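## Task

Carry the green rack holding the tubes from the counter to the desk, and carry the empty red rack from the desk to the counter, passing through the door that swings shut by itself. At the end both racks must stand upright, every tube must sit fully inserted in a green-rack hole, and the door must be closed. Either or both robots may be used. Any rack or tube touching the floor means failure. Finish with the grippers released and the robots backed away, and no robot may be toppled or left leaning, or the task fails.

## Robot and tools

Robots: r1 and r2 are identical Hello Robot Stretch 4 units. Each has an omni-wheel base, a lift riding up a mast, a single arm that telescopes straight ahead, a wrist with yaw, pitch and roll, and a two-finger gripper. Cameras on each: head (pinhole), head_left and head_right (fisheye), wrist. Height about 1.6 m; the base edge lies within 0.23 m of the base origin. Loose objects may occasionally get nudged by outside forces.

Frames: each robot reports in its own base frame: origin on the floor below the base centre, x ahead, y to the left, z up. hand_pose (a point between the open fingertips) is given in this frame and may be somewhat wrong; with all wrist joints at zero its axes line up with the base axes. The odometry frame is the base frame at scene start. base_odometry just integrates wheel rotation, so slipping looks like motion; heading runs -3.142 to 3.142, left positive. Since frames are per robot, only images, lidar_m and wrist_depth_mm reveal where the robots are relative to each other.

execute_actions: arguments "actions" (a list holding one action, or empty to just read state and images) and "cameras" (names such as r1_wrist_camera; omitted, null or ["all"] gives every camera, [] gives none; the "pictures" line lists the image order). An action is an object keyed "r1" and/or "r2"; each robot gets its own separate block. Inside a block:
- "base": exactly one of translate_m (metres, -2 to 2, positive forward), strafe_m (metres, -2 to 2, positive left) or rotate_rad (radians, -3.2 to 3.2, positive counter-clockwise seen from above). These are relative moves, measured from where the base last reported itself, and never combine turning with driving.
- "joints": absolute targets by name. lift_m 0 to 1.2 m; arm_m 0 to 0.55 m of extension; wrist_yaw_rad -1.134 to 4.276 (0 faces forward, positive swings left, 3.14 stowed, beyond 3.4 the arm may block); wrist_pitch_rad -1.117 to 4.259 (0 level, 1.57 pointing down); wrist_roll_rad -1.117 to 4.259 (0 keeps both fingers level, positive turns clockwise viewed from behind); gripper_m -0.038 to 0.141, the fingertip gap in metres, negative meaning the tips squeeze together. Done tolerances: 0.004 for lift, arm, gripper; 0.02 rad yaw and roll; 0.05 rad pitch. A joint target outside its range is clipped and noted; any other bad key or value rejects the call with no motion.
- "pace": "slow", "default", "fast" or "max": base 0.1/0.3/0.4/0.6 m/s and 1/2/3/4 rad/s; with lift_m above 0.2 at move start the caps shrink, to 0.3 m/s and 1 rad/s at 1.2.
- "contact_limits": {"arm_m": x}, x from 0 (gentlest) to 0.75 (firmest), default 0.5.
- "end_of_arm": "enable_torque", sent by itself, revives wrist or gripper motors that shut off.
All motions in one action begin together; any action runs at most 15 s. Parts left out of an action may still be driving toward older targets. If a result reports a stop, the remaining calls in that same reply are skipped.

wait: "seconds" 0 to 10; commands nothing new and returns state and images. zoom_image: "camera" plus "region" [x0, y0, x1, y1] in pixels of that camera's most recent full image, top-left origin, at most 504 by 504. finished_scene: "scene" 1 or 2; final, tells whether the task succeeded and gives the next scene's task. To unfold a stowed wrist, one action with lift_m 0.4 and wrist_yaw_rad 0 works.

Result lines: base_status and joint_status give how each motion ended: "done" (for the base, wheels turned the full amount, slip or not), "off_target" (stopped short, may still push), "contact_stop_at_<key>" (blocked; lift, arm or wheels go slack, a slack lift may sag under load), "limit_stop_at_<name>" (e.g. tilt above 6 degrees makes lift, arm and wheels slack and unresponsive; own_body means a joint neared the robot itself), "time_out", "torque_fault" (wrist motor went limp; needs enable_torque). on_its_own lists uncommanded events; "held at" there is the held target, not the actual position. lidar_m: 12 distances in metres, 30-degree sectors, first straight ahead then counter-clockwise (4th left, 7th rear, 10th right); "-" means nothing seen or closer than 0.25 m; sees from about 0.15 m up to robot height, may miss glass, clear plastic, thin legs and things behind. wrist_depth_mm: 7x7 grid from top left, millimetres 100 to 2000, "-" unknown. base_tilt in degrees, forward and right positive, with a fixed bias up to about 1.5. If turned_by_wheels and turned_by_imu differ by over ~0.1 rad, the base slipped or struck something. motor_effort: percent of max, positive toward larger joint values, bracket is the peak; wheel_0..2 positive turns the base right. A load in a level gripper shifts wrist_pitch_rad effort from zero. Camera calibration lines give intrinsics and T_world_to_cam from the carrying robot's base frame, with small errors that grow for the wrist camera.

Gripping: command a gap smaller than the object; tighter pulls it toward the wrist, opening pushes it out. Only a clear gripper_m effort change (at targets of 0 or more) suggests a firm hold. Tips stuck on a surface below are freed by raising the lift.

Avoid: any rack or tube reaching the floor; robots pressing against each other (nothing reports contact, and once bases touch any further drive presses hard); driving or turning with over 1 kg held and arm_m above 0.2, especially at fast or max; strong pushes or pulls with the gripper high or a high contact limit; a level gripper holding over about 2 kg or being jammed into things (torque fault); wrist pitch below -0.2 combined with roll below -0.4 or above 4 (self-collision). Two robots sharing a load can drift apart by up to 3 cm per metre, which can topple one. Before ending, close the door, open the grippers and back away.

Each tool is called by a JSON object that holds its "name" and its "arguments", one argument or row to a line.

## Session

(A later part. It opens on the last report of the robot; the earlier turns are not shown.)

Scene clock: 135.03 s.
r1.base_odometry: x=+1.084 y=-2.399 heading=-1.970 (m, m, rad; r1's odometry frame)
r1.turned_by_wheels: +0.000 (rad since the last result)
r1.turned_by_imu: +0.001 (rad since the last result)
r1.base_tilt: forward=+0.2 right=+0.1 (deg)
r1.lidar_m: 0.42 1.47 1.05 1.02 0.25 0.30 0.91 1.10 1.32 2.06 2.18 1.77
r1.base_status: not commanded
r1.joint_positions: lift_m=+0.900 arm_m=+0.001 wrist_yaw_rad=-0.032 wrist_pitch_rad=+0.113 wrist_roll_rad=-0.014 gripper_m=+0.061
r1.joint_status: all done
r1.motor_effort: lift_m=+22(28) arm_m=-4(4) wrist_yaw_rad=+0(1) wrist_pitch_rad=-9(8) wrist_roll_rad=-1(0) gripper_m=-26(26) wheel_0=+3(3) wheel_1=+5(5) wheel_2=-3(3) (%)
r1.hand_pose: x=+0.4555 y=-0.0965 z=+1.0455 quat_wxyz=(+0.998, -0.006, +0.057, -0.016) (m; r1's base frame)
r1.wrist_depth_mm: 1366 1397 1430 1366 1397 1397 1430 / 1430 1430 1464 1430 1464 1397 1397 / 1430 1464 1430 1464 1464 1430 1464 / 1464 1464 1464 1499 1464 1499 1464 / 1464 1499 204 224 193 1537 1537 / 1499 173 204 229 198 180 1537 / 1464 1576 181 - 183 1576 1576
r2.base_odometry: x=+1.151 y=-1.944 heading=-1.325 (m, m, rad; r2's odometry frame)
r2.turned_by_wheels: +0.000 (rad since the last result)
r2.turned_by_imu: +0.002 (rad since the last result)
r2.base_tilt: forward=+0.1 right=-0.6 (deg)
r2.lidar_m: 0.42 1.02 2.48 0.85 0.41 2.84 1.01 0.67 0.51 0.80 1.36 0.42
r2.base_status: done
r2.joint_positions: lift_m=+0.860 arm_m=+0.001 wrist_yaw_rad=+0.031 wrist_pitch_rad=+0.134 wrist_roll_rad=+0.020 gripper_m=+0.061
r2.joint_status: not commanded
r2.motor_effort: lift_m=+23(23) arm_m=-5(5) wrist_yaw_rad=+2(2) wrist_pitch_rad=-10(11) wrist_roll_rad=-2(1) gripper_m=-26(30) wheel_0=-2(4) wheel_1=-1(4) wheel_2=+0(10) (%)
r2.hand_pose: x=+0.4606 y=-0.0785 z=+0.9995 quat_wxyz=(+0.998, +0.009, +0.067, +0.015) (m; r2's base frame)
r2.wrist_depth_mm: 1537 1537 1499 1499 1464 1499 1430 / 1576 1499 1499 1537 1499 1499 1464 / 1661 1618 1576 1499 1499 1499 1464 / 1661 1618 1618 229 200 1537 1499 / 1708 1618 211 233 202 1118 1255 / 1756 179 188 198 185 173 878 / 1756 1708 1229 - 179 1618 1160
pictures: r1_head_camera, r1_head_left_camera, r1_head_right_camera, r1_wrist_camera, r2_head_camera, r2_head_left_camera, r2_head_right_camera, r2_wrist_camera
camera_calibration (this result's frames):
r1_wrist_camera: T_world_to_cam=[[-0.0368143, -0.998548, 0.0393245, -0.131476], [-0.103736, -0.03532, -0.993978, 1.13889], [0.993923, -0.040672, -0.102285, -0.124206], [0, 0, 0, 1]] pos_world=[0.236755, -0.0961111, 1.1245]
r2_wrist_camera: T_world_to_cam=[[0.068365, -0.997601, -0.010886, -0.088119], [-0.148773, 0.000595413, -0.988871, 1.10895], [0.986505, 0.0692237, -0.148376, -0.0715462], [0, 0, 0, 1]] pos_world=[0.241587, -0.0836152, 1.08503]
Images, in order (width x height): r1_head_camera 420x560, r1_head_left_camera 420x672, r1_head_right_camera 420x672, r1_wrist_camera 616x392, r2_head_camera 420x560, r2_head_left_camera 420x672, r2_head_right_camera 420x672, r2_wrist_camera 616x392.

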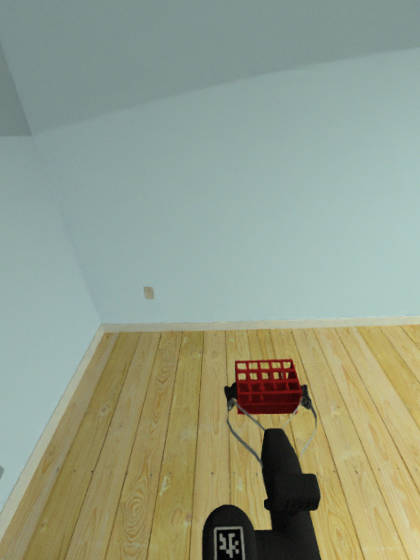

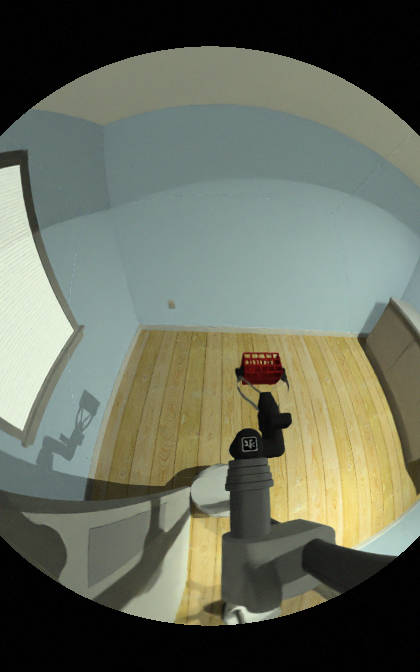

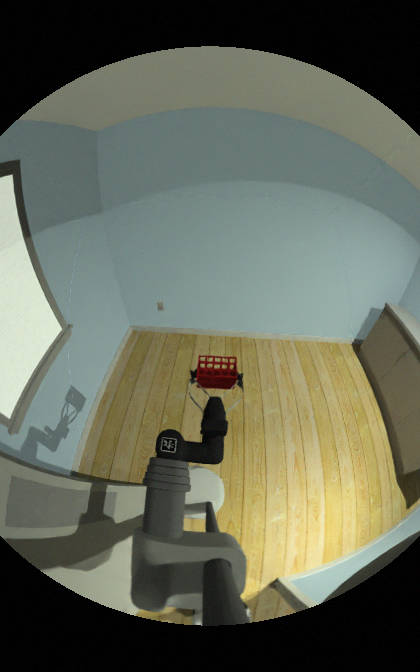

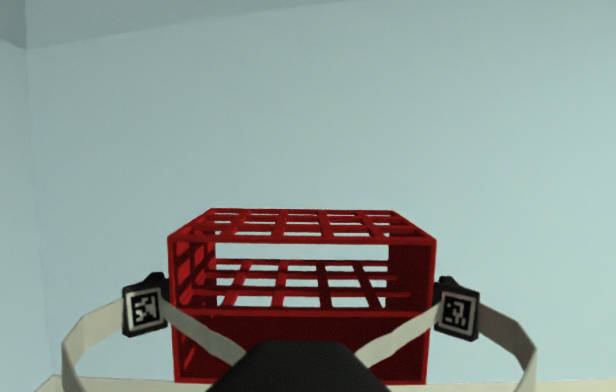

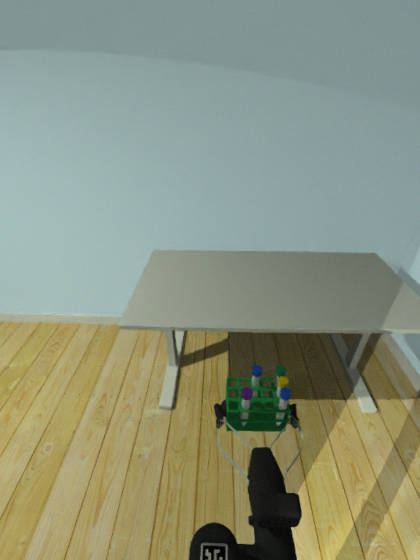

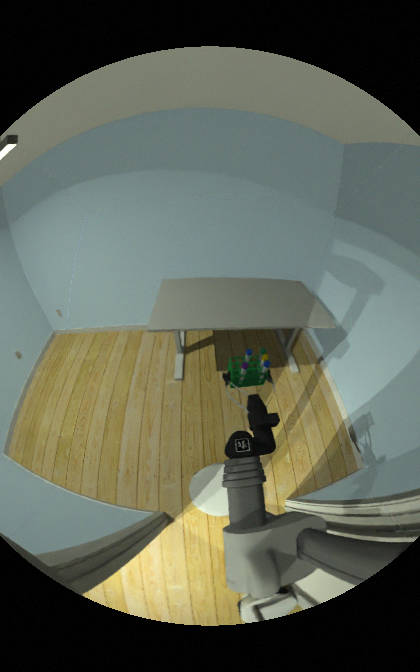

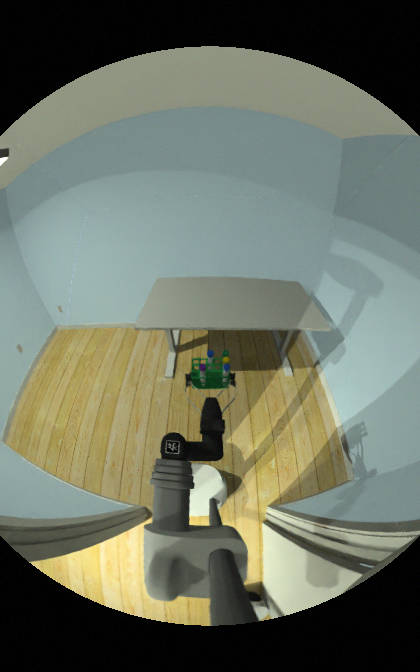

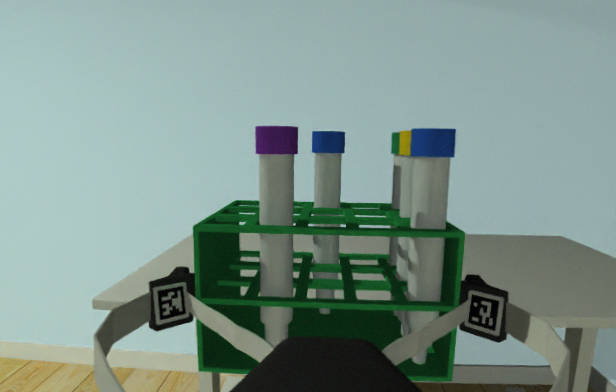

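{"name": "execute_actions", "arguments": {
  "actions": [
    {"r1":{"base":{"translate_m":0.42}},"r2":{"base":{"translate_m":0.44},"joints":{"lift_m":0.72}}}
  ],
  "cameras": ["r1_head_left_camera","r2_head_camera"]
}}

{"name": "execute_actions", "arguments": {
  "actions": [
    {"r1":{"base":{"rotate_rad":-1.54},"pace":"slow"},"r2":{"joints":{"arm_m":0.30}}}
  ],
  "cameras": ["r1_head_camera","r1_head_right_camera","r2_head_camera","r2_wrist_camera"]
}}

Scene clock: 140.57 s.
r1.base_odometry: x=+0.921 y=-2.786 heading=-1.969 (m, m, rad; r1's odometry frame)
r1.turned_by_wheels: +0.000 (rad since the last result)
r1.turned_by_imu: +0.001 (rad since the last result)
r1.base_tilt: forward=+0.1 right=+0.1 (deg)
r1.lidar_m: 0.43 1.37 1.04 1.01 1.09 1.36 0.79 0.64 1.92 2.07 1.79 1.33
r1.base_status: done
r1.joint_positions: lift_m=+0.900 arm_m=+0.001 wrist_yaw_rad=-0.032 wrist_pitch_rad=+0.113 wrist_roll_rad=-0.014 gripper_m=+0.061
r1.joint_status: not commanded
r1.motor_effort: lift_m=+22(22) arm_m=-5(4) wrist_yaw_rad=+0(1) wrist_pitch_rad=-9(9) wrist_roll_rad=-1(1) gripper_m=-27(27) wheel_0=+2(8) wheel_1=+2(9) wheel_2=-1(11) (%)
r1.hand_pose: x=+0.4555 y=-0.0965 z=+1.0455 quat_wxyz=(+0.998, -0.006, +0.057, -0.016) (m; r1's base frame)
r1.wrist_depth_mm: 1008 1008 1008 1008 1008 1008 1008 / 1008 1008 1025 1025 1025 1025 1025 / 1042 1042 1060 1042 1042 1042 1060 / 1060 1078 1060 1060 1078 1078 1078 / 1098 1078 204 225 192 1098 1078 / 1098 173 204 229 198 179 1098 / 1138 1118 182 - 183 1118 1138
r2.base_odometry: x=+1.258 y=-2.371 heading=-1.325 (m, m, rad; r2's odometry frame)
r2.turned_by_wheels: +0.000 (rad since the last result)
r2.turned_by_imu: +0.001 (rad since the last result)
r2.base_tilt: forward=+0.0 right=-0.6 (deg)
r2.lidar_m: 0.40 0.56 1.90 2.40 0.91 0.73 1.00 0.80 0.90 1.28 0.81 0.42
r2.base_status: done
r2.joint_positions: lift_m=+0.720 arm_m=+0.001 wrist_yaw_rad=+0.031 wrist_pitch_rad=+0.134 wrist_roll_rad=+0.020 gripper_m=+0.061
r2.joint_status: all done
r2.motor_effort: lift_m=+18(21) arm_m=-5(5) wrist_yaw_rad=+2(2) wrist_pitch_rad=-11(11) wrist_roll_rad=-2(1) gripper_m=-30(26) wheel_0=-1(4) wheel_1=-1(5) wheel_2=+0(10) (%)
r2.hand_pose: x=+0.4606 y=-0.0785 z=+0.8599 quat_wxyz=(+0.998, +0.009, +0.067, +0.015) (m; r2's base frame)
r2.wrist_depth_mm: 1118 1118 1098 1098 1042 1060 1025 / 1138 1118 1098 1098 1060 1060 1060 / 1160 1138 1138 1098 1098 1060 1060 / 1205 1160 1138 228 200 1098 1078 / 1182 750 210 233 203 691 778 / 480 179 189 199 185 173 500 / 373 364 353 - 178 373 370
pictures: r1_head_left_camera, r2_head_camera
Images, in order (width x height): r1_head_left_camera 420x672, r2_head_camera 420x560.

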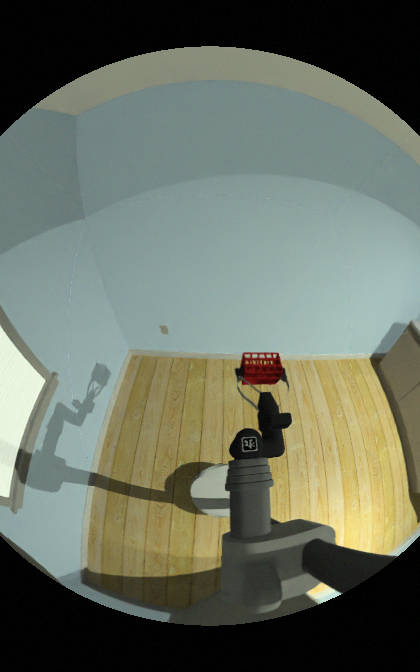

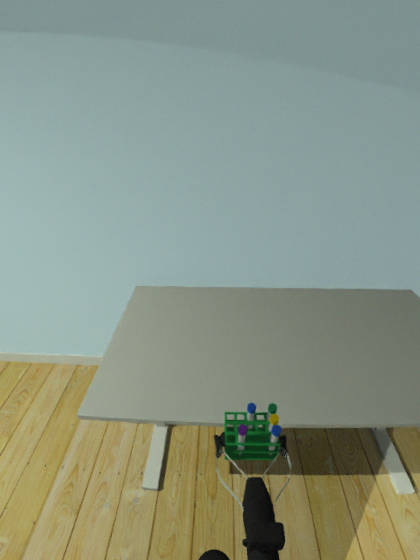

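Scene clock: 143.40 s.
r1.base_odometry: x=+0.921 y=-2.786 heading=+2.775 (m, m, rad; r1's odometry frame)
r1.turned_by_wheels: -1.539 (rad since the last result)
r1.turned_by_imu: -1.570 (rad since the last result)
r1.base_tilt: forward=+0.1 right=+0.0 (deg)
r1.lidar_m: 0.43 1.74 1.34 1.29 1.38 1.05 1.01 1.06 1.33 1.32 1.37 2.00
r1.base_status: done
r1.joint_positions: lift_m=+0.900 arm_m=+0.001 wrist_yaw_rad=-0.032 wrist_pitch_rad=+0.113 wrist_roll_rad=-0.014 gripper_m=+0.061
r1.joint_status: not commanded
r1.motor_effort: lift_m=+22(22) arm_m=-5(5) wrist_yaw_rad=-1(0) wrist_pitch_rad=-9(9) wrist_roll_rad=-1(0) gripper_m=-26(27) wheel_0=+3(6) wheel_1=+4(7) wheel_2=+3(10) (%)
r1.hand_pose: x=+0.4555 y=-0.0965 z=+1.0455 quat_wxyz=(+0.998, -0.006, +0.057, -0.016) (m; r1's base frame)
r1.wrist_depth_mm: 1756 - - - - - 1756 / 1808 - - - - - 1756 / 1808 - - - - - 1808 / 1756 1863 1863 1863 1863 - 1756 / 1808 1863 204 225 193 - 1756 / 1756 173 204 229 198 179 1756 / 1708 1863 181 - 183 1921 1661
r2.base_odometry: x=+1.258 y=-2.371 heading=-1.325 (m, m, rad; r2's odometry frame)
r2.turned_by_wheels: +0.000 (rad since the last result)
r2.turned_by_imu: +0.001 (rad since the last result)
r2.base_tilt: forward=+0.1 right=-0.6 (deg)
r2.lidar_m: 0.53 0.57 1.86 2.40 0.90 0.75 0.70 0.74 0.91 1.28 0.78 0.57
r2.base_status: not commanded
r2.joint_positions: lift_m=+0.720 arm_m=+0.299 wrist_yaw_rad=+0.031 wrist_pitch_rad=+0.134 wrist_roll_rad=+0.020 gripper_m=+0.061
r2.joint_status: all done
r2.motor_effort: lift_m=+18(18) arm_m=+6(5) wrist_yaw_rad=+1(2) wrist_pitch_rad=-10(10) wrist_roll_rad=-1(1) gripper_m=-30(28) wheel_0=-1(1) wheel_1=-1(1) wheel_2=+0(0) (%)
r2.hand_pose: x=+0.7584 y=-0.0785 z=+0.8600 quat_wxyz=(+0.998, +0.009, +0.067, +0.015) (m; r2's base frame)
r2.wrist_depth_mm: 820 820 809 788 768 768 759 / 842 820 820 809 798 788 778 / 866 854 820 798 798 798 798 / 891 866 854 228 199 820 809 / 904 741 210 234 203 691 768 / 469 179 188 199 185 173 496 / 364 359 329 - 179 366 364
pictures: r1_head_camera, r1_head_right_camera, r2_head_camera, r2_wrist_camera
camera_calibration (this result's frames):
r2_wrist_camera: T_world_to_cam=[[0.0685927, -0.997585, -0.0108803, -0.110107], [-0.14862, 0.000566608, -0.988894, 1.01517], [0.986513, 0.0694479, -0.148222, -0.386139], [0, 0, 0, 1]] pos_world=[0.539358, -0.0835997, 0.945463]
Images, in order (width x height): r1_head_camera 420x560, r1_head_right_camera 420x672, r2_head_camera 420x560, r2_wrist_camera 616x392.

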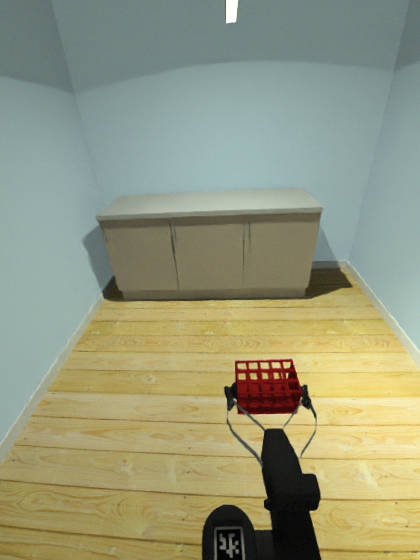

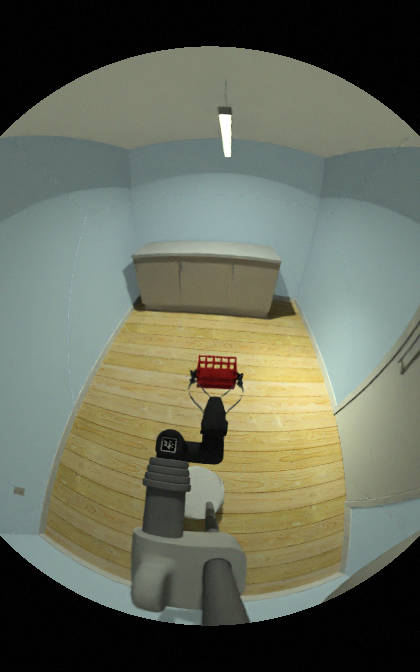

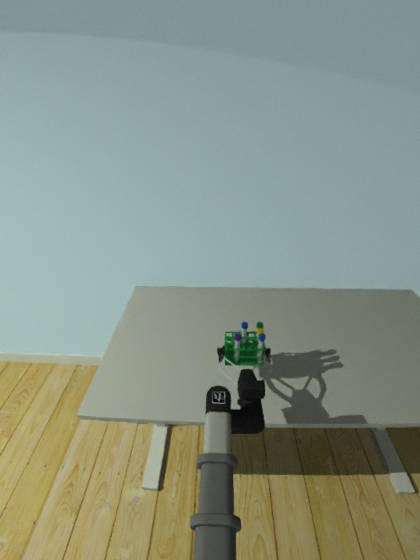

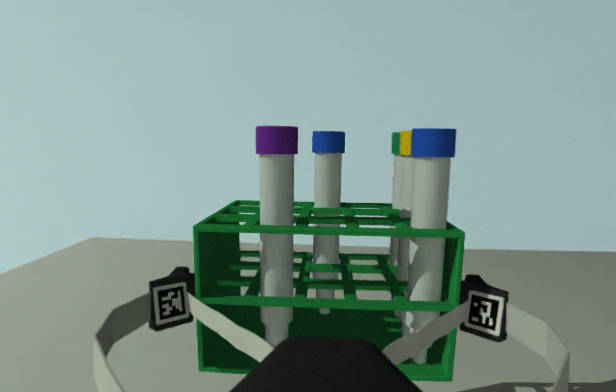

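{"name": "execute_actions", "arguments": {
  "actions": [
    {"r1":{"base":{"translate_m":1.4},"pace":"fast"},"r2":{"joints":{"lift_m":0.63},"pace":"slow"}}
  ],
  "cameras": ["r1_head_camera","r2_head_camera","r2_wrist_camera"]
}}

Scene clock: 152.47 s.
r1.base_odometry: x=-0.385 y=-2.284 heading=+2.775 (m, m, rad; r1's odometry frame)
r1.turned_by_wheels: +0.000 (rad since the last result)
r1.turned_by_imu: +0.002 (rad since the last result)
r1.base_tilt: forward=+0.1 right=-0.1 (deg)
r1.lidar_m: 0.43 0.72 1.04 1.21 1.28 1.88 2.46 1.87 1.42 1.39 0.92 0.68
r1.base_status: done
r1.joint_positions: lift_m=+0.900 arm_m=+0.001 wrist_yaw_rad=-0.032 wrist_pitch_rad=+0.113 wrist_roll_rad=-0.014 gripper_m=+0.061
r1.joint_status: not commanded
r1.motor_effort: lift_m=+21(22) arm_m=-4(5) wrist_yaw_rad=+0(2) wrist_pitch_rad=-9(9) wrist_roll_rad=+0(1) gripper_m=-26(25) wheel_0=+0(7) wheel_1=+1(7) wheel_2=+1(11) (%)
r1.hand_pose: x=+0.4555 y=-0.0965 z=+1.0455 quat_wxyz=(+0.998, -0.006, +0.057, -0.016) (m; r1's base frame)
r1.wrist_depth_mm: 1042 1025 1025 1025 1025 1008 1008 / 1042 1060 1025 1025 1042 1025 1008 / 1078 1078 1060 1078 1060 1042 1025 / 1078 1078 1078 1060 1060 1060 1042 / 715 732 204 225 193 768 778 / 473 173 204 229 197 179 488 / 500 496 182 - 183 488 484
r2.base_odometry: x=+1.258 y=-2.371 heading=-1.325 (m, m, rad; r2's odometry frame)
r2.turned_by_wheels: +0.000 (rad since the last result)
r2.turned_by_imu: +0.002 (rad since the last result)
r2.base_tilt: forward=+0.1 right=-0.6 (deg)
r2.lidar_m: 0.55 0.56 1.88 2.41 0.92 0.70 0.70 0.72 0.93 1.28 0.79 0.59
r2.base_status: not commanded
r2.joint_positions: lift_m=+0.630 arm_m=+0.299 wrist_yaw_rad=+0.031 wrist_pitch_rad=+0.134 wrist_roll_rad=+0.020 gripper_m=+0.061
r2.joint_status: all done
r2.motor_effort: lift_m=+18(17) arm_m=+6(6) wrist_yaw_rad=+2(1) wrist_pitch_rad=-10(10) wrist_roll_rad=-1(1) gripper_m=-28(28) wheel_0=-1(1) wheel_1=-1(1) wheel_2=+0(0) (%)
r2.hand_pose: x=+0.7584 y=-0.0785 z=+0.7700 quat_wxyz=(+0.998, +0.009, +0.067, +0.015) (m; r2's base frame)
r2.wrist_depth_mm: 831 809 798 788 778 759 778 / 831 831 820 788 798 778 778 / 854 831 842 820 809 788 798 / 866 854 854 228 201 809 809 / 427 433 211 232 202 407 459 / 283 179 187 198 185 173 297 / 215 213 196 - 179 218 206
pictures: r1_head_camera, r2_head_camera, r2_wrist_camera
camera_calibration (this result's frames):
r2_wrist_camera: T_world_to_cam=[[0.0685927, -0.997585, -0.0108804, -0.111086], [-0.14862, 0.000566718, -0.988894, 0.926216], [0.986513, 0.069448, -0.148222, -0.399473], [0, 0, 0, 1]] pos_world=[0.539359, -0.0835997, 0.855511]
Images, in order (width x height): r1_head_camera 420x560, r2_head_camera 420x560, r2_wrist_camera 616x392.

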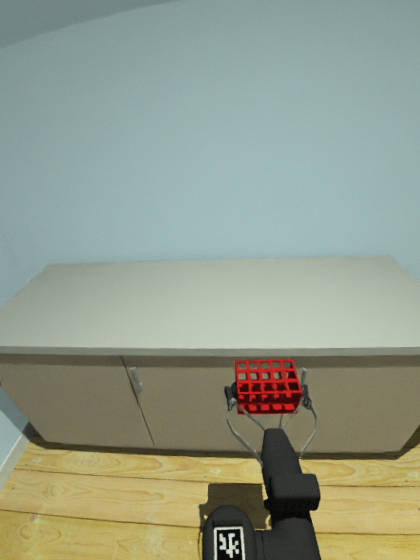

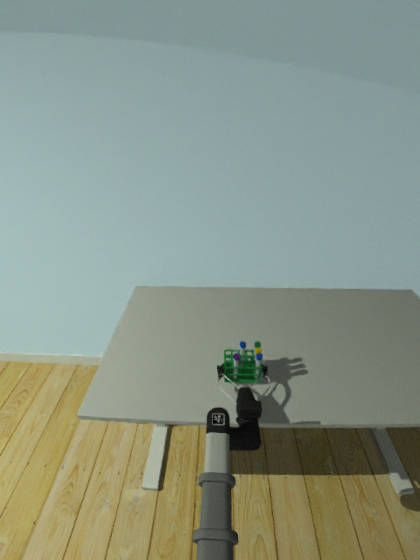

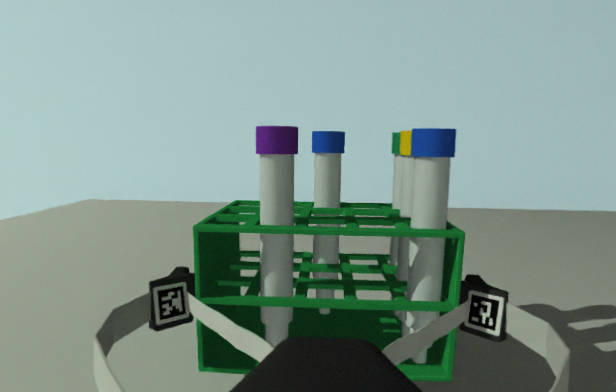

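{"name": "execute_actions", "arguments": {
  "actions": [
    {"r1":{"base":{"translate_m":0.1},"joints":{"arm_m":0.30,"lift_m":0.86}},"r2":{"joints":{"lift_m":0.618},"pace":"slow"}}
  ],
  "cameras": ["r1_head_camera","r2_wrist_camera"]
}}

{"name": "execute_actions", "arguments": {
  "actions": [
    {"r1":{"joints":{"lift_m":0.82},"pace":"slow"}}
  ],
  "cameras": ["r1_head_camera","r1_wrist_camera"]
}}

Scene clock: 156.80 s.
r1.base_odometry: x=-0.479 y=-2.248 heading=+2.775 (m, m, rad; r1's odometry frame)
r1.turned_by_wheels: +0.000 (rad since the last result)
r1.turned_by_imu: +0.001 (rad since the last result)
r1.base_tilt: forward=+0.1 right=+0.0 (deg)
r1.lidar_m: 0.58 0.63 0.90 1.19 1.28 1.87 2.55 1.89 1.44 1.39 0.77 0.60
r1.base_status: done
r1.joint_positions: lift_m=+0.860 arm_m=+0.299 wrist_yaw_rad=-0.032 wrist_pitch_rad=+0.113 wrist_roll_rad=-0.014 gripper_m=+0.061
r1.joint_status: all done
r1.motor_effort: lift_m=+18(20) arm_m=+6(6) wrist_yaw_rad=-2(0) wrist_pitch_rad=-9(9) wrist_roll_rad=-1(1) gripper_m=-26(25) wheel_0=+1(4) wheel_1=+1(8) wheel_2=+0(9) (%)
r1.hand_pose: x=+0.7537 y=-0.0965 z=+1.0058 quat_wxyz=(+0.998, -0.006, +0.057, -0.015) (m; r1's base frame)
r1.wrist_depth_mm: 654 654 647 634 640 634 627 / 668 654 654 654 654 640 640 / 676 668 668 661 654 654 654 / 691 683 676 683 676 668 668 / 574 585 204 225 193 627 621 / 373 173 204 229 198 179 394 / 273 282 182 - 183 287 286
r2.base_odometry: x=+1.258 y=-2.371 heading=-1.325 (m, m, rad; r2's odometry frame)
r2.turned_by_wheels: +0.000 (rad since the last result)
r2.turned_by_imu: +0.001 (rad since the last result)
r2.base_tilt: forward=+0.1 right=-0.6 (deg)
r2.lidar_m: 0.55 0.55 1.90 2.40 0.90 0.72 0.70 0.72 0.90 1.29 0.79 0.57
r2.base_status: not commanded
r2.joint_positions: lift_m=+0.618 arm_m=+0.299 wrist_yaw_rad=+0.031 wrist_pitch_rad=+0.134 wrist_roll_rad=+0.020 gripper_m=+0.061
r2.joint_status: all done
r2.motor_effort: lift_m=+18(16) arm_m=+6(6) wrist_yaw_rad=+1(2) wrist_pitch_rad=-11(11) wrist_roll_rad=-1(1) gripper_m=-27(24) wheel_0=-1(1) wheel_1=-1(1) wheel_2=+0(0) (%)
r2.hand_pose: x=+0.7584 y=-0.0785 z=+0.7580 quat_wxyz=(+0.998, +0.009, +0.067, +0.015) (m; r2's base frame)
r2.wrist_depth_mm: 809 820 798 778 788 788 778 / 842 842 809 809 798 798 778 / 866 842 831 809 820 798 809 / 854 788 842 228 200 798 798 / 387 394 211 233 203 373 413 / 256 179 188 199 185 173 268 / 195 194 186 - 179 197 -
pictures: r1_head_camera, r2_wrist_camera
camera_calibration (this result's frames):
r2_wrist_camera: T_world_to_cam=[[0.0685925, -0.997585, -0.0108804, -0.111216], [-0.14862, 0.000566672, -0.988894, 0.91434], [0.986513, 0.0694477, -0.148222, -0.401254], [0, 0, 0, 1]] pos_world=[0.53936, -0.0835997, 0.843501]
Images, in order (width x height): r1_head_camera 420x560, r2_wrist_camera 616x392.

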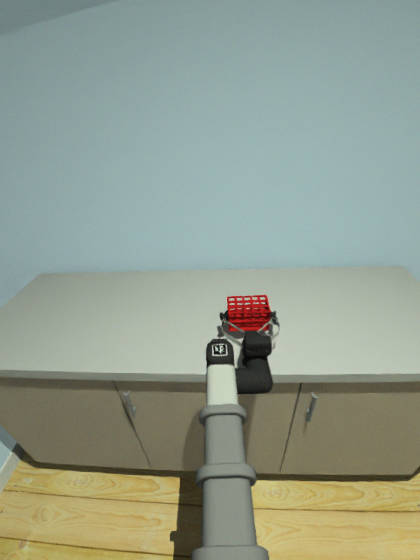

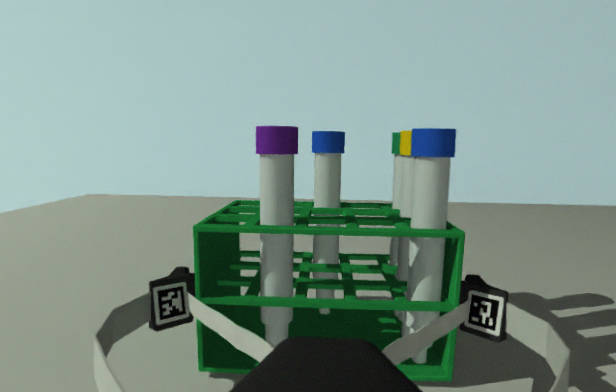

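Scene clock: 157.97 s.
r1.base_odometry: x=-0.479 y=-2.248 heading=+2.775 (m, m, rad; r1's odometry frame)
r1.turned_by_wheels: +0.000 (rad since the last result)
r1.turned_by_imu: +0.000 (rad since the last result)
r1.base_tilt: forward=+0.0 right=+0.1 (deg)
r1.lidar_m: 0.59 0.61 0.88 1.20 1.28 1.87 2.55 1.89 1.45 1.39 0.77 0.60
r1.base_status: not commanded
r1.joint_positions: lift_m=+0.820 arm_m=+0.299 wrist_yaw_rad=-0.032 wrist_pitch_rad=+0.113 wrist_roll_rad=-0.014 gripper_m=+0.061
r1.joint_status: all done
r1.motor_effort: lift_m=+17(18) arm_m=+6(6) wrist_yaw_rad=-2(2) wrist_pitch_rad=-8(8) wrist_roll_rad=-1(0) gripper_m=-25(25) wheel_0=+1(1) wheel_1=+1(1) wheel_2=+0(0) (%)
r1.hand_pose: x=+0.7537 y=-0.0965 z=+0.9658 quat_wxyz=(+0.998, -0.006, +0.057, -0.015) (m; r1's base frame)
r1.wrist_depth_mm: 647 654 640 627 640 634 621 / 661 661 654 647 654 647 640 / 676 676 676 661 661 654 654 / 683 683 676 676 668 668 668 / 439 445 204 225 193 477 480 / 286 173 203 228 198 179 301 / 210 216 181 - 183 220 220
r2.base_odometry: x=+1.258 y=-2.371 heading=-1.325 (m, m, rad; r2's odometry frame)
r2.turned_by_wheels: +0.000 (rad since the last result)
r2.turned_by_imu: +0.000 (rad since the last result)
r2.base_tilt: forward=+0.1 right=-0.6 (deg)
r2.lidar_m: 0.52 0.57 1.91 2.38 0.91 0.72 0.70 0.74 0.92 1.27 0.77 0.58
r2.base_status: not commanded
r2.joint_positions: lift_m=+0.618 arm_m=+0.299 wrist_yaw_rad=+0.031 wrist_pitch_rad=+0.134 wrist_roll_rad=+0.020 gripper_m=+0.061
r2.joint_status: not commanded
r2.motor_effort: lift_m=+18(18) arm_m=+6(6) wrist_yaw_rad=+2(2) wrist_pitch_rad=-10(10) wrist_roll_rad=-1(2) gripper_m=-29(31) wheel_0=-1(1) wheel_1=-1(1) wheel_2=+0(0) (%)
r2.hand_pose: x=+0.7584 y=-0.0785 z=+0.7580 quat_wxyz=(+0.998, +0.009, +0.067, +0.015) (m; r2's base frame)
r2.wrist_depth_mm: 820 809 798 778 768 768 768 / 831 820 820 798 798 788 768 / 854 842 831 809 809 809 809 / 866 798 854 227 200 809 820 / 387 392 211 235 204 370 415 / 257 178 189 198 185 173 267 / 195 193 187 - 179 198 -
pictures: r1_head_camera, r1_wrist_camera
camera_calibration (this result's frames):
r1_wrist_camera: T_world_to_cam=[[-0.0367159, -0.998552, 0.0393287, -0.117418], [-0.103681, -0.0353365, -0.993983, 1.09067], [0.993933, -0.0405726, -0.102233, -0.428782], [0, 0, 0, 1]] pos_world=[0.534951, -0.0961043, 1.04489]
Images, in order (width x height): r1_head_camera 420x560, r1_wrist_camera 616x392.

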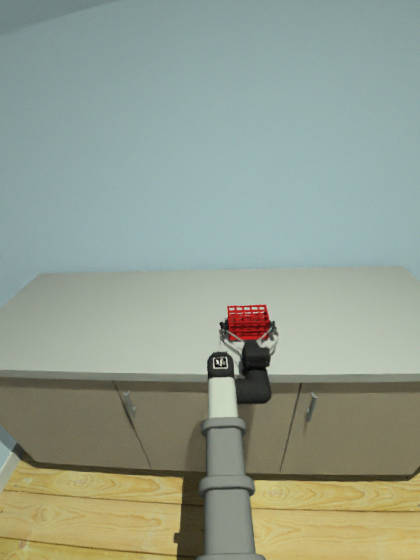

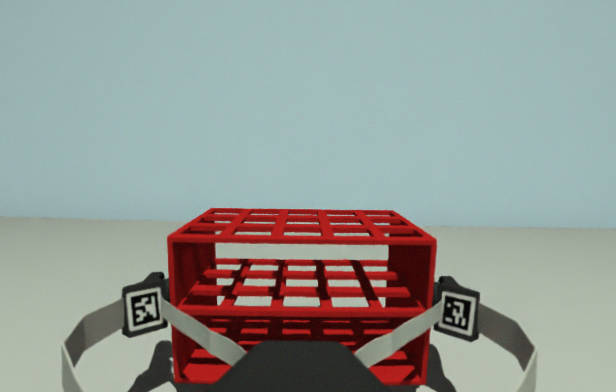

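{"name": "execute_actions", "arguments": {
  "actions": [
    {"r1":{"joints":{"lift_m":0.807},"pace":"slow"},"r2":{"joints":{"lift_m":0.613},"pace":"slow"}}
  ],
  "cameras": ["r1_wrist_camera","r2_wrist_camera"]
}}

Scene clock: 160.57 s.
r1.base_odometry: x=-0.479 y=-2.248 heading=+2.775 (m, m, rad; r1's odometry frame)
r1.turned_by_wheels: +0.000 (rad since the last result)
r1.turned_by_imu: +0.000 (rad since the last result)
r1.base_tilt: forward=+0.1 right=+0.0 (deg)
r1.lidar_m: 0.59 0.62 0.90 1.19 1.28 1.85 2.55 1.89 1.45 1.40 0.79 0.59
r1.base_status: not commanded
r1.joint_positions: lift_m=+0.807 arm_m=+0.299 wrist_yaw_rad=-0.032 wrist_pitch_rad=+0.113 wrist_roll_rad=-0.014 gripper_m=+0.061
r1.joint_status: all done
r1.motor_effort: lift_m=+17(19) arm_m=+6(6) wrist_yaw_rad=-1(0) wrist_pitch_rad=-8(8) wrist_roll_rad=+0(1) gripper_m=-25(25) wheel_0=+1(1) wheel_1=+1(1) wheel_2=+0(0) (%)
r1.hand_pose: x=+0.7537 y=-0.0965 z=+0.9529 quat_wxyz=(+0.998, -0.006, +0.057, -0.015) (m; r1's base frame)
r1.wrist_depth_mm: 647 640 640 634 634 627 634 / 661 654 654 654 647 640 634 / 676 668 668 668 661 654 647 / 683 683 676 668 676 668 661 / 394 404 204 224 193 427 433 / 258 173 204 229 198 179 272 / 189 195 180 - 180 199 197
r2.base_odometry: x=+1.258 y=-2.371 heading=-1.325 (m, m, rad; r2's odometry frame)
r2.turned_by_wheels: +0.000 (rad since the last result)
r2.turned_by_imu: +0.001 (rad since the last result)
r2.base_tilt: forward=+0.1 right=-0.6 (deg)
r2.lidar_m: 0.54 0.55 1.89 2.41 0.92 0.72 0.69 0.72 0.92 1.29 0.80 0.58
r2.base_status: not commanded
r2.joint_positions: lift_m=+0.613 arm_m=+0.299 wrist_yaw_rad=+0.031 wrist_pitch_rad=+0.132 wrist_roll_rad=+0.020 gripper_m=+0.061
r2.joint_status: all done
r2.motor_effort: lift_m=+17(17) arm_m=+6(6) wrist_yaw_rad=+2(2) wrist_pitch_rad=-7(10) wrist_roll_rad=-1(2) gripper_m=-31(29) wheel_0=-1(1) wheel_1=-1(1) wheel_2=+0(0) (%)
r2.hand_pose: x=+0.7585 y=-0.0785 z=+0.7535 quat_wxyz=(+0.998, +0.009, +0.066, +0.015) (m; r2's base frame)
r2.wrist_depth_mm: 820 809 798 778 788 768 759 / 842 820 820 809 788 778 778 / 866 866 842 809 798 809 788 / 854 788 842 228 200 809 809 / 377 384 211 233 204 357 404 / 249 178 189 198 184 173 258 / 190 187 182 - 174 191 -
pictures: r1_wrist_camera, r2_wrist_camera
camera_calibration (this result's frames):
r1_wrist_camera: T_world_to_cam=[[-0.0367158, -0.998552, 0.0393287, -0.116907], [-0.103681, -0.0353365, -0.993983, 1.07776], [0.993933, -0.0405725, -0.102233, -0.430111], [0, 0, 0, 1]] pos_world=[0.534952, -0.0961043, 1.0319]
r2_wrist_camera: T_world_to_cam=[[0.0686046, -0.997585, -0.0108231, -0.111321], [-0.147104, 0.000614753, -0.989121, 0.908934], [0.986739, 0.0694504, -0.146707, -0.403291], [0, 0, 0, 1]] pos_world=[0.539288, -0.0836023, 0.838675]
Images, in order (width x height): r1_wrist_camera 616x392, r2_wrist_camera 616x392.

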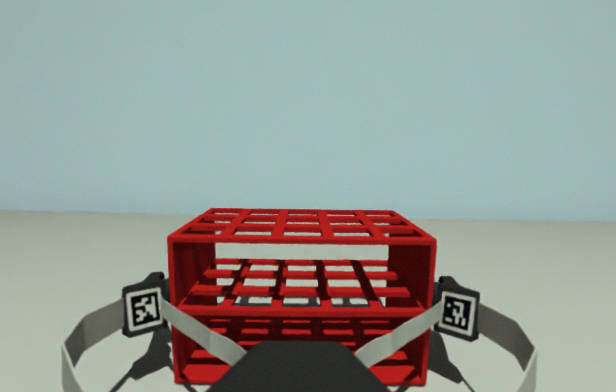

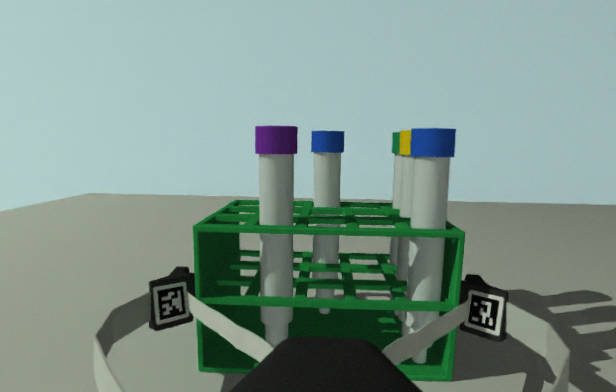

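r2 has touched down, but r1 needs to go a little lower.

{"name": "execute_actions", "arguments": {
  "actions": [
    {"r1":{"joints":{"lift_m":0.801},"pace":"slow"},"r2":{"joints":{"gripper_m":0.141}}}
  ],
  "cameras": ["r1_wrist_camera","r2_wrist_camera"]
}}

Scene clock: 163.80 s.
r1.base_odometry: x=-0.479 y=-2.248 heading=+2.775 (m, m, rad; r1's odometry frame)
r1.turned_by_wheels: +0.000 (rad since the last result)
r1.turned_by_imu: +0.000 (rad since the last result)
r1.base_tilt: forward=+0.1 right=+0.0 (deg)
r1.lidar_m: 0.59 0.62 0.90 1.20 1.27 1.85 2.56 1.86 1.44 1.39 0.77 0.60
r1.base_status: not commanded
r1.joint_positions: lift_m=+0.801 arm_m=+0.299 wrist_yaw_rad=-0.032 wrist_pitch_rad=+0.107 wrist_roll_rad=-0.014 gripper_m=+0.061
r1.joint_status: all done
r1.motor_effort: lift_m=+15(13) arm_m=+6(6) wrist_yaw_rad=-2(1) wrist_pitch_rad=+8(9) wrist_roll_rad=-1(1) gripper_m=-26(27) wheel_0=+1(1) wheel_1=+1(1) wheel_2=+0(0) (%)
r1.hand_pose: x=+0.7538 y=-0.0965 z=+0.9487 quat_wxyz=(+0.998, -0.006, +0.054, -0.016) (m; r1's base frame)
r1.wrist_depth_mm: 647 654 640 640 640 634 634 / 668 661 654 654 647 647 640 / 676 668 668 661 661 661 654 / 691 683 683 676 676 668 668 / 397 407 204 224 193 433 436 / 255 173 202 229 204 179 270 / 186 191 179 - 179 195 195
r2.base_odometry: x=+1.258 y=-2.371 heading=-1.325 (m, m, rad; r2's odometry frame)
r2.turned_by_wheels: +0.000 (rad since the last result)
r2.turned_by_imu: +0.001 (rad since the last result)
r2.base_tilt: forward=+0.1 right=-0.6 (deg)
r2.lidar_m: 0.52 0.58 1.88 2.39 0.90 0.72 0.70 0.73 0.91 1.29 0.80 0.59
r2.base_status: not commanded
r2.joint_positions: lift_m=+0.613 arm_m=+0.299 wrist_yaw_rad=+0.031 wrist_pitch_rad=+0.132 wrist_roll_rad=+0.020 gripper_m=+0.141
r2.joint_status: all done
r2.motor_effort: lift_m=+17(17) arm_m=+6(6) wrist_yaw_rad=+2(2) wrist_pitch_rad=-5(6) wrist_roll_rad=-1(2) gripper_m=-2(26) wheel_0=-1(1) wheel_1=-1(1) wheel_2=+0(0) (%)
r2.hand_pose: x=+0.7585 y=-0.0785 z=+0.7536 quat_wxyz=(+0.998, +0.009, +0.066, +0.015) (m; r2's base frame)
r2.wrist_depth_mm: 820 820 788 798 778 768 759 / 842 820 820 809 798 788 778 / 854 842 842 247 798 809 788 / 878 788 809 200 224 831 798 / 375 382 254 218 217 399 402 / 246 236 198 195 196 197 258 / 189 188 190 - 198 192 196
pictures: r1_wrist_camera, r2_wrist_camera
camera_calibration (this result's frames):
r1_wrist_camera: T_world_to_cam=[[-0.0370306, -0.998541, 0.0392978, -0.116501], [-0.0979128, -0.0355101, -0.994561, 1.06984], [0.994506, -0.040677, -0.096455, -0.436636], [0, 0, 0, 1]] pos_world=[0.534674, -0.0961013, 1.02649]
r2_wrist_camera: T_world_to_cam=[[0.0684125, -0.997598, -0.010818, -0.111235], [-0.146968, 0.000647562, -0.989141, 0.908885], [0.986773, 0.0692595, -0.146571, -0.403415], [0, 0, 0, 1]] pos_world=[0.539267, -0.0836159, 0.838684]
Images, in order (width x height): r1_wrist_camera 616x392, r2_wrist_camera 616x392.

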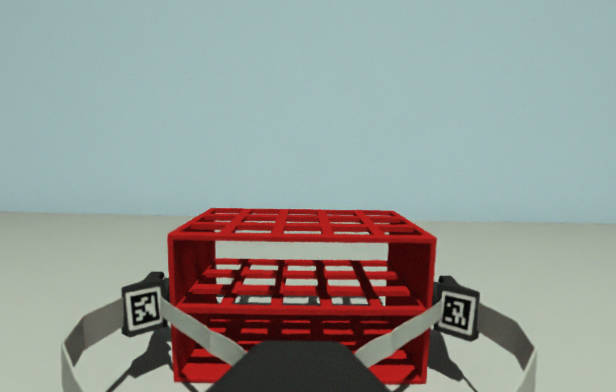

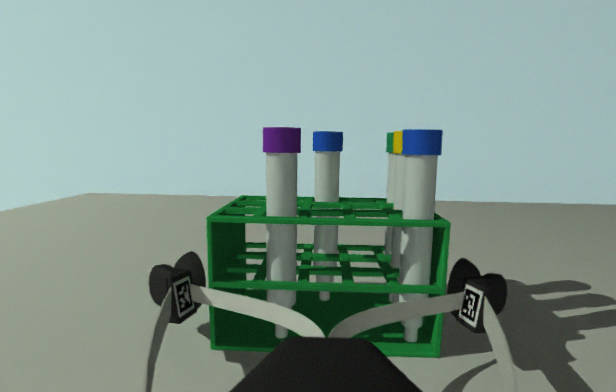

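{"name": "execute_actions", "arguments": {
  "actions": [
    {"r1":{"joints":{"gripper_m":0.141}},"r2":{"joints":{"arm_m":0.0}}}
  ],
  "cameras": ["r1_wrist_camera","r2_wrist_camera"]
}}

{"name": "execute_actions", "arguments": {
  "actions": [
    {"r1":{"joints":{"arm_m":0.0,"lift_m":0.808},"base":{"translate_m":-0.15}},"r2":{"base":{"translate_m":-0.12}}}
  ]
}}

Scene clock: 168.00 s.
r1.base_odometry: x=-0.479 y=-2.248 heading=+2.775 (m, m, rad; r1's odometry frame)
r1.turned_by_wheels: +0.000 (rad since the last result)
r1.turned_by_imu: +0.000 (rad since the last result)
r1.base_tilt: forward=+0.1 right=+0.0 (deg)
r1.lidar_m: 0.57 0.62 0.90 1.19 1.28 1.85 2.54 1.89 1.44 1.41 0.78 0.59
r1.base_status: not commanded
r1.joint_positions: lift_m=+0.801 arm_m=+0.299 wrist_yaw_rad=-0.032 wrist_pitch_rad=+0.112 wrist_roll_rad=-0.014 gripper_m=+0.141
r1.joint_status: all done
r1.motor_effort: lift_m=+16(17) arm_m=+6(6) wrist_yaw_rad=+0(1) wrist_pitch_rad=-6(13) wrist_roll_rad=-1(0) gripper_m=+1(22) wheel_0=+1(1) wheel_1=+0(1) wheel_2=+0(0) (%)
r1.hand_pose: x=+0.7537 y=-0.0966 z=+0.9472 quat_wxyz=(+0.998, -0.006, +0.056, -0.016) (m; r1's base frame)
r1.wrist_depth_mm: 654 640 640 634 640 627 627 / 668 661 654 654 640 640 647 / 676 676 661 661 661 654 654 / 683 683 676 668 661 661 661 / 377 387 260 366 235 413 413 / 246 218 193 234 196 227 260 / 186 185 198 - 191 190 195
r2.base_odometry: x=+1.258 y=-2.371 heading=-1.325 (m, m, rad; r2's odometry frame)
r2.turned_by_wheels: +0.000 (rad since the last result)
r2.turned_by_imu: +0.001 (rad since the last result)
r2.base_tilt: forward=+0.1 right=-0.6 (deg)
r2.lidar_m: 0.53 0.57 1.92 2.39 0.89 0.71 0.70 0.74 0.90 1.28 0.80 0.54
r2.base_status: not commanded
r2.joint_positions: lift_m=+0.613 arm_m=+0.001 wrist_yaw_rad=+0.031 wrist_pitch_rad=+0.133 wrist_roll_rad=+0.020 gripper_m=+0.141
r2.joint_status: all done
r2.motor_effort: lift_m=+17(17) arm_m=-6(5) wrist_yaw_rad=+2(2) wrist_pitch_rad=-7(7) wrist_roll_rad=-1(1) gripper_m=+2(2) wheel_0=-1(1) wheel_1=-1(1) wheel_2=+0(0) (%)
r2.hand_pose: x=+0.4607 y=-0.0786 z=+0.7534 quat_wxyz=(+0.998, +0.009, +0.066, +0.015) (m; r2's base frame)
r2.wrist_depth_mm: 1138 1098 1078 1078 1060 1042 1060 / 1138 1098 1098 1098 1078 1060 1042 / 1182 1138 1118 1138 1118 1098 1060 / 1205 809 809 564 699 878 904 / 379 384 394 399 404 402 407 / 1255 715 340 336 334 198 1160 / 1308 809 1229 - 1182 1160 1138
pictures: r1_wrist_camera, r2_wrist_camera
camera_calibration (this result's frames):
r1_wrist_camera: T_world_to_cam=[[-0.0370825, -0.998538, 0.0393231, -0.116495], [-0.102572, -0.035339, -0.994098, 1.07143], [0.994034, -0.0408971, -0.101112, -0.431868], [0, 0, 0, 1]] pos_world=[0.53487, -0.0961235, 1.02602]
r2_wrist_camera: T_world_to_cam=[[0.0682682, -0.997608, -0.0108384, -0.0908251], [-0.147512, 0.000651038, -0.98906, 0.86514], [0.986701, 0.0691201, -0.147114, -0.109177], [0, 0, 0, 1]] pos_world=[0.241544, -0.0836247, 0.838629]
Images, in order (width x height): r1_wrist_camera 616x392, r2_wrist_camera 616x392.

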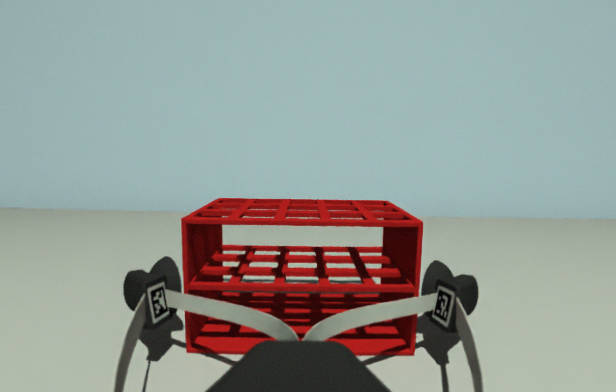

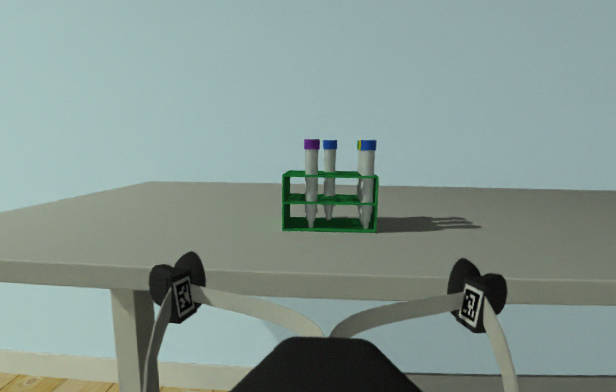

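Scene clock: 170.00 s.
r1.base_odometry: x=-0.339 y=-2.302 heading=+2.774 (m, m, rad; r1's odometry frame)
r1.turned_by_wheels: +0.000 (rad since the last result)
r1.turned_by_imu: +0.000 (rad since the last result)
r1.base_tilt: forward=+0.0 right=+0.0 (deg)
r1.lidar_m: 0.72 0.77 1.11 1.21 1.29 1.86 2.40 1.87 1.43 1.39 0.98 0.73
r1.base_status: done
r1.joint_positions: lift_m=+0.808 arm_m=+0.001 wrist_yaw_rad=-0.032 wrist_pitch_rad=+0.112 wrist_roll_rad=-0.014 gripper_m=+0.141
r1.joint_status: all done
r1.motor_effort: lift_m=+22(22) arm_m=-5(6) wrist_yaw_rad=+1(2) wrist_pitch_rad=-7(6) wrist_roll_rad=-1(1) gripper_m=+1(1) wheel_0=-3(7) wheel_1=-2(6) wheel_2=+1(12) (%)
r1.hand_pose: x=+0.4556 y=-0.0966 z=+0.9537 quat_wxyz=(+0.998, -0.006, +0.056, -0.016) (m; r1's base frame)
r1.wrist_depth_mm: 1078 1078 1060 1060 1078 1042 1042 / 1098 1098 1078 1078 1078 1060 1060 / 1118 1098 1098 1118 1098 1098 1078 / 891 904 946 778 1008 1042 1118 / 521 508 508 500 504 500 508 / 544 535 530 530 521 525 530 / 549 549 549 - 539 539 535
r2.base_odometry: x=+1.229 y=-2.254 heading=-1.325 (m, m, rad; r2's odometry frame)
r2.turned_by_wheels: +0.000 (rad since the last result)
r2.turned_by_imu: +0.001 (rad since the last result)
r2.base_tilt: forward=+0.1 right=-0.5 (deg)
r2.lidar_m: 0.66 0.70 2.05 2.15 0.73 0.60 0.56 0.61 0.72 1.30 0.98 0.68
r2.base_status: done
r2.joint_positions: lift_m=+0.613 arm_m=+0.001 wrist_yaw_rad=+0.031 wrist_pitch_rad=+0.133 wrist_roll_rad=+0.020 gripper_m=+0.141
r2.joint_status: not commanded
r2.motor_effort: lift_m=+17(17) arm_m=-6(6) wrist_yaw_rad=+2(2) wrist_pitch_rad=-8(7) wrist_roll_rad=-1(1) gripper_m=+2(0) wheel_0=+0(4) wheel_1=+0(5) wheel_2=-1(6) (%)
r2.hand_pose: x=+0.4607 y=-0.0786 z=+0.7534 quat_wxyz=(+0.998, +0.009, +0.066, +0.015) (m; r2's base frame)
r2.wrist_depth_mm: 1229 1205 1205 1138 1160 1160 1138 / 1255 1229 1229 1229 1182 1182 1182 / 1281 1281 1229 1205 1229 1205 1205 / 1308 809 820 683 842 878 891 / 1308 496 462 504 512 455 455 / 1366 1336 1308 1281 1281 197 1255 / 1397 1366 1336 - 1308 1308 1281
pictures: r1_head_camera, r1_head_left_camera, r1_head_right_camera, r1_wrist_camera, r2_head_camera, r2_head_left_camera, r2_head_right_camera, r2_wrist_camera
camera_calibration (this result's frames):
r1_wrist_camera: T_world_to_cam=[[-0.0371117, -0.998537, 0.039325, -0.127803], [-0.102949, -0.0353224, -0.994059, 1.04741], [0.993994, -0.0409397, -0.101487, -0.13453], [0, 0, 0, 1]] pos_world=[0.236809, -0.096127, 1.03256]
r2_wrist_camera: T_world_to_cam=[[0.068295, -0.997606, -0.0108384, -0.0908288], [-0.147512, 0.000647076, -0.98906, 0.865126], [0.9867, 0.0691466, -0.147114, -0.109163], [0, 0, 0, 1]] pos_world=[0.241531, -0.0836229, 0.838618]
Images, in order (width x height): r1_head_camera 420x560, r1_head_left_camera 420x672, r1_head_right_camera 420x672, r1_wrist_camera 616x392, r2_head_camera 420x560, r2_head_left_camera 420x672, r2_head_right_camera 420x672, r2_wrist_camera 616x392.

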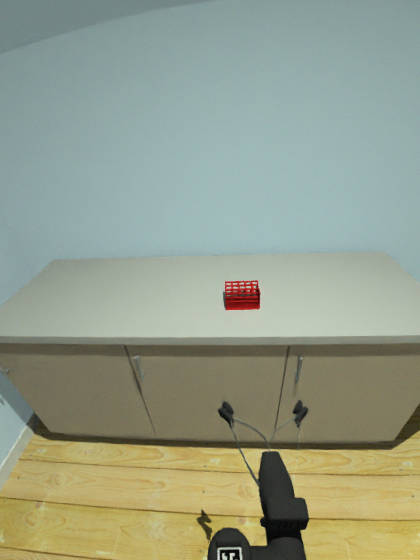

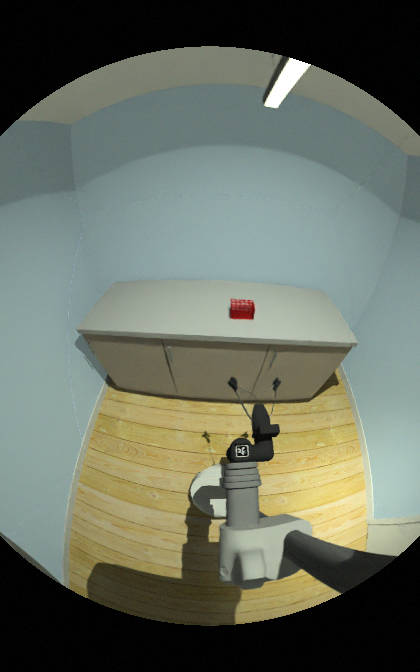

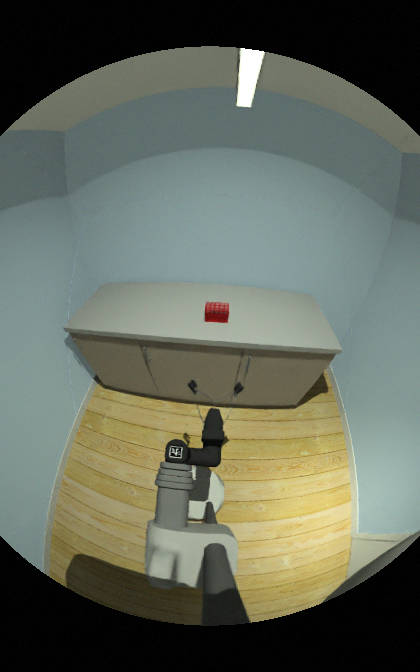

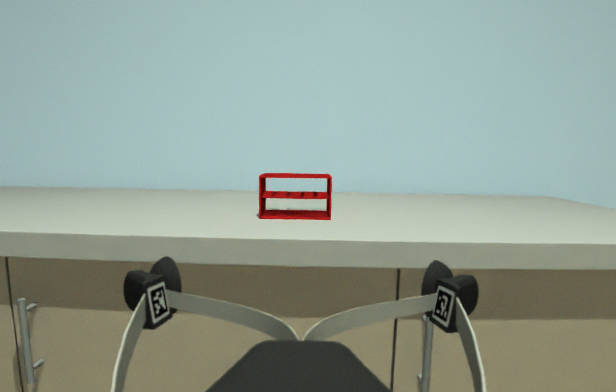

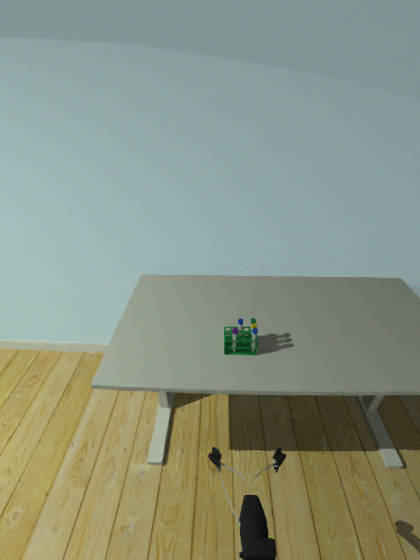

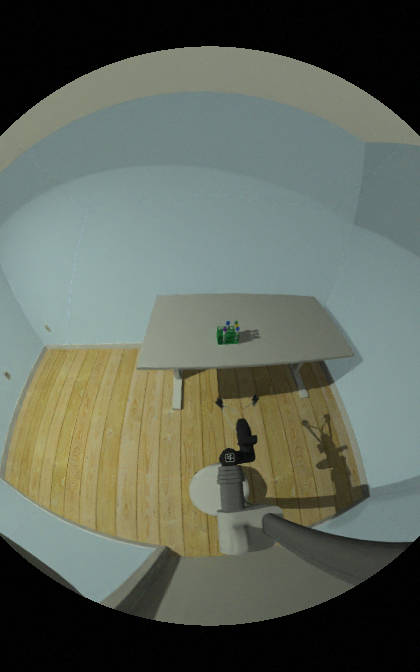

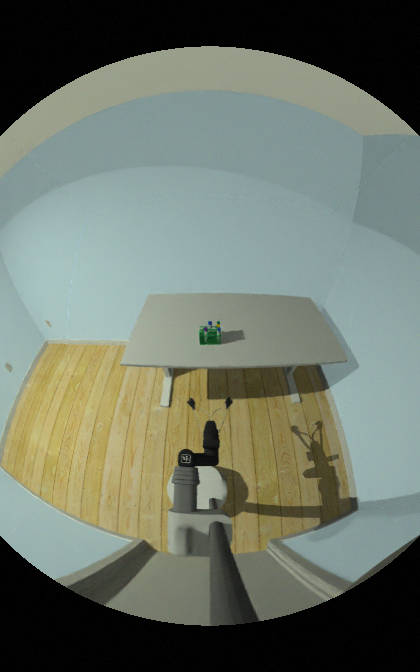

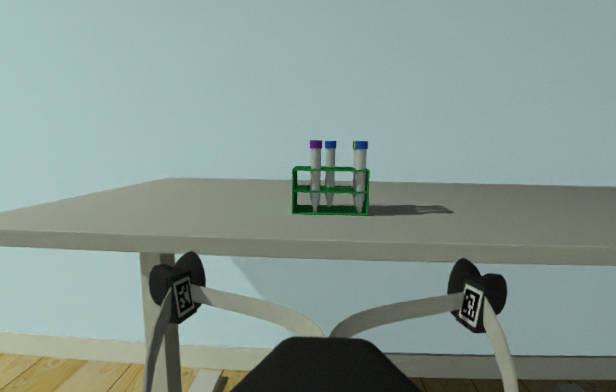

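{"name": "finished_scene", "arguments": {
  "scene": 2
}}

The scene is finished: the task was done.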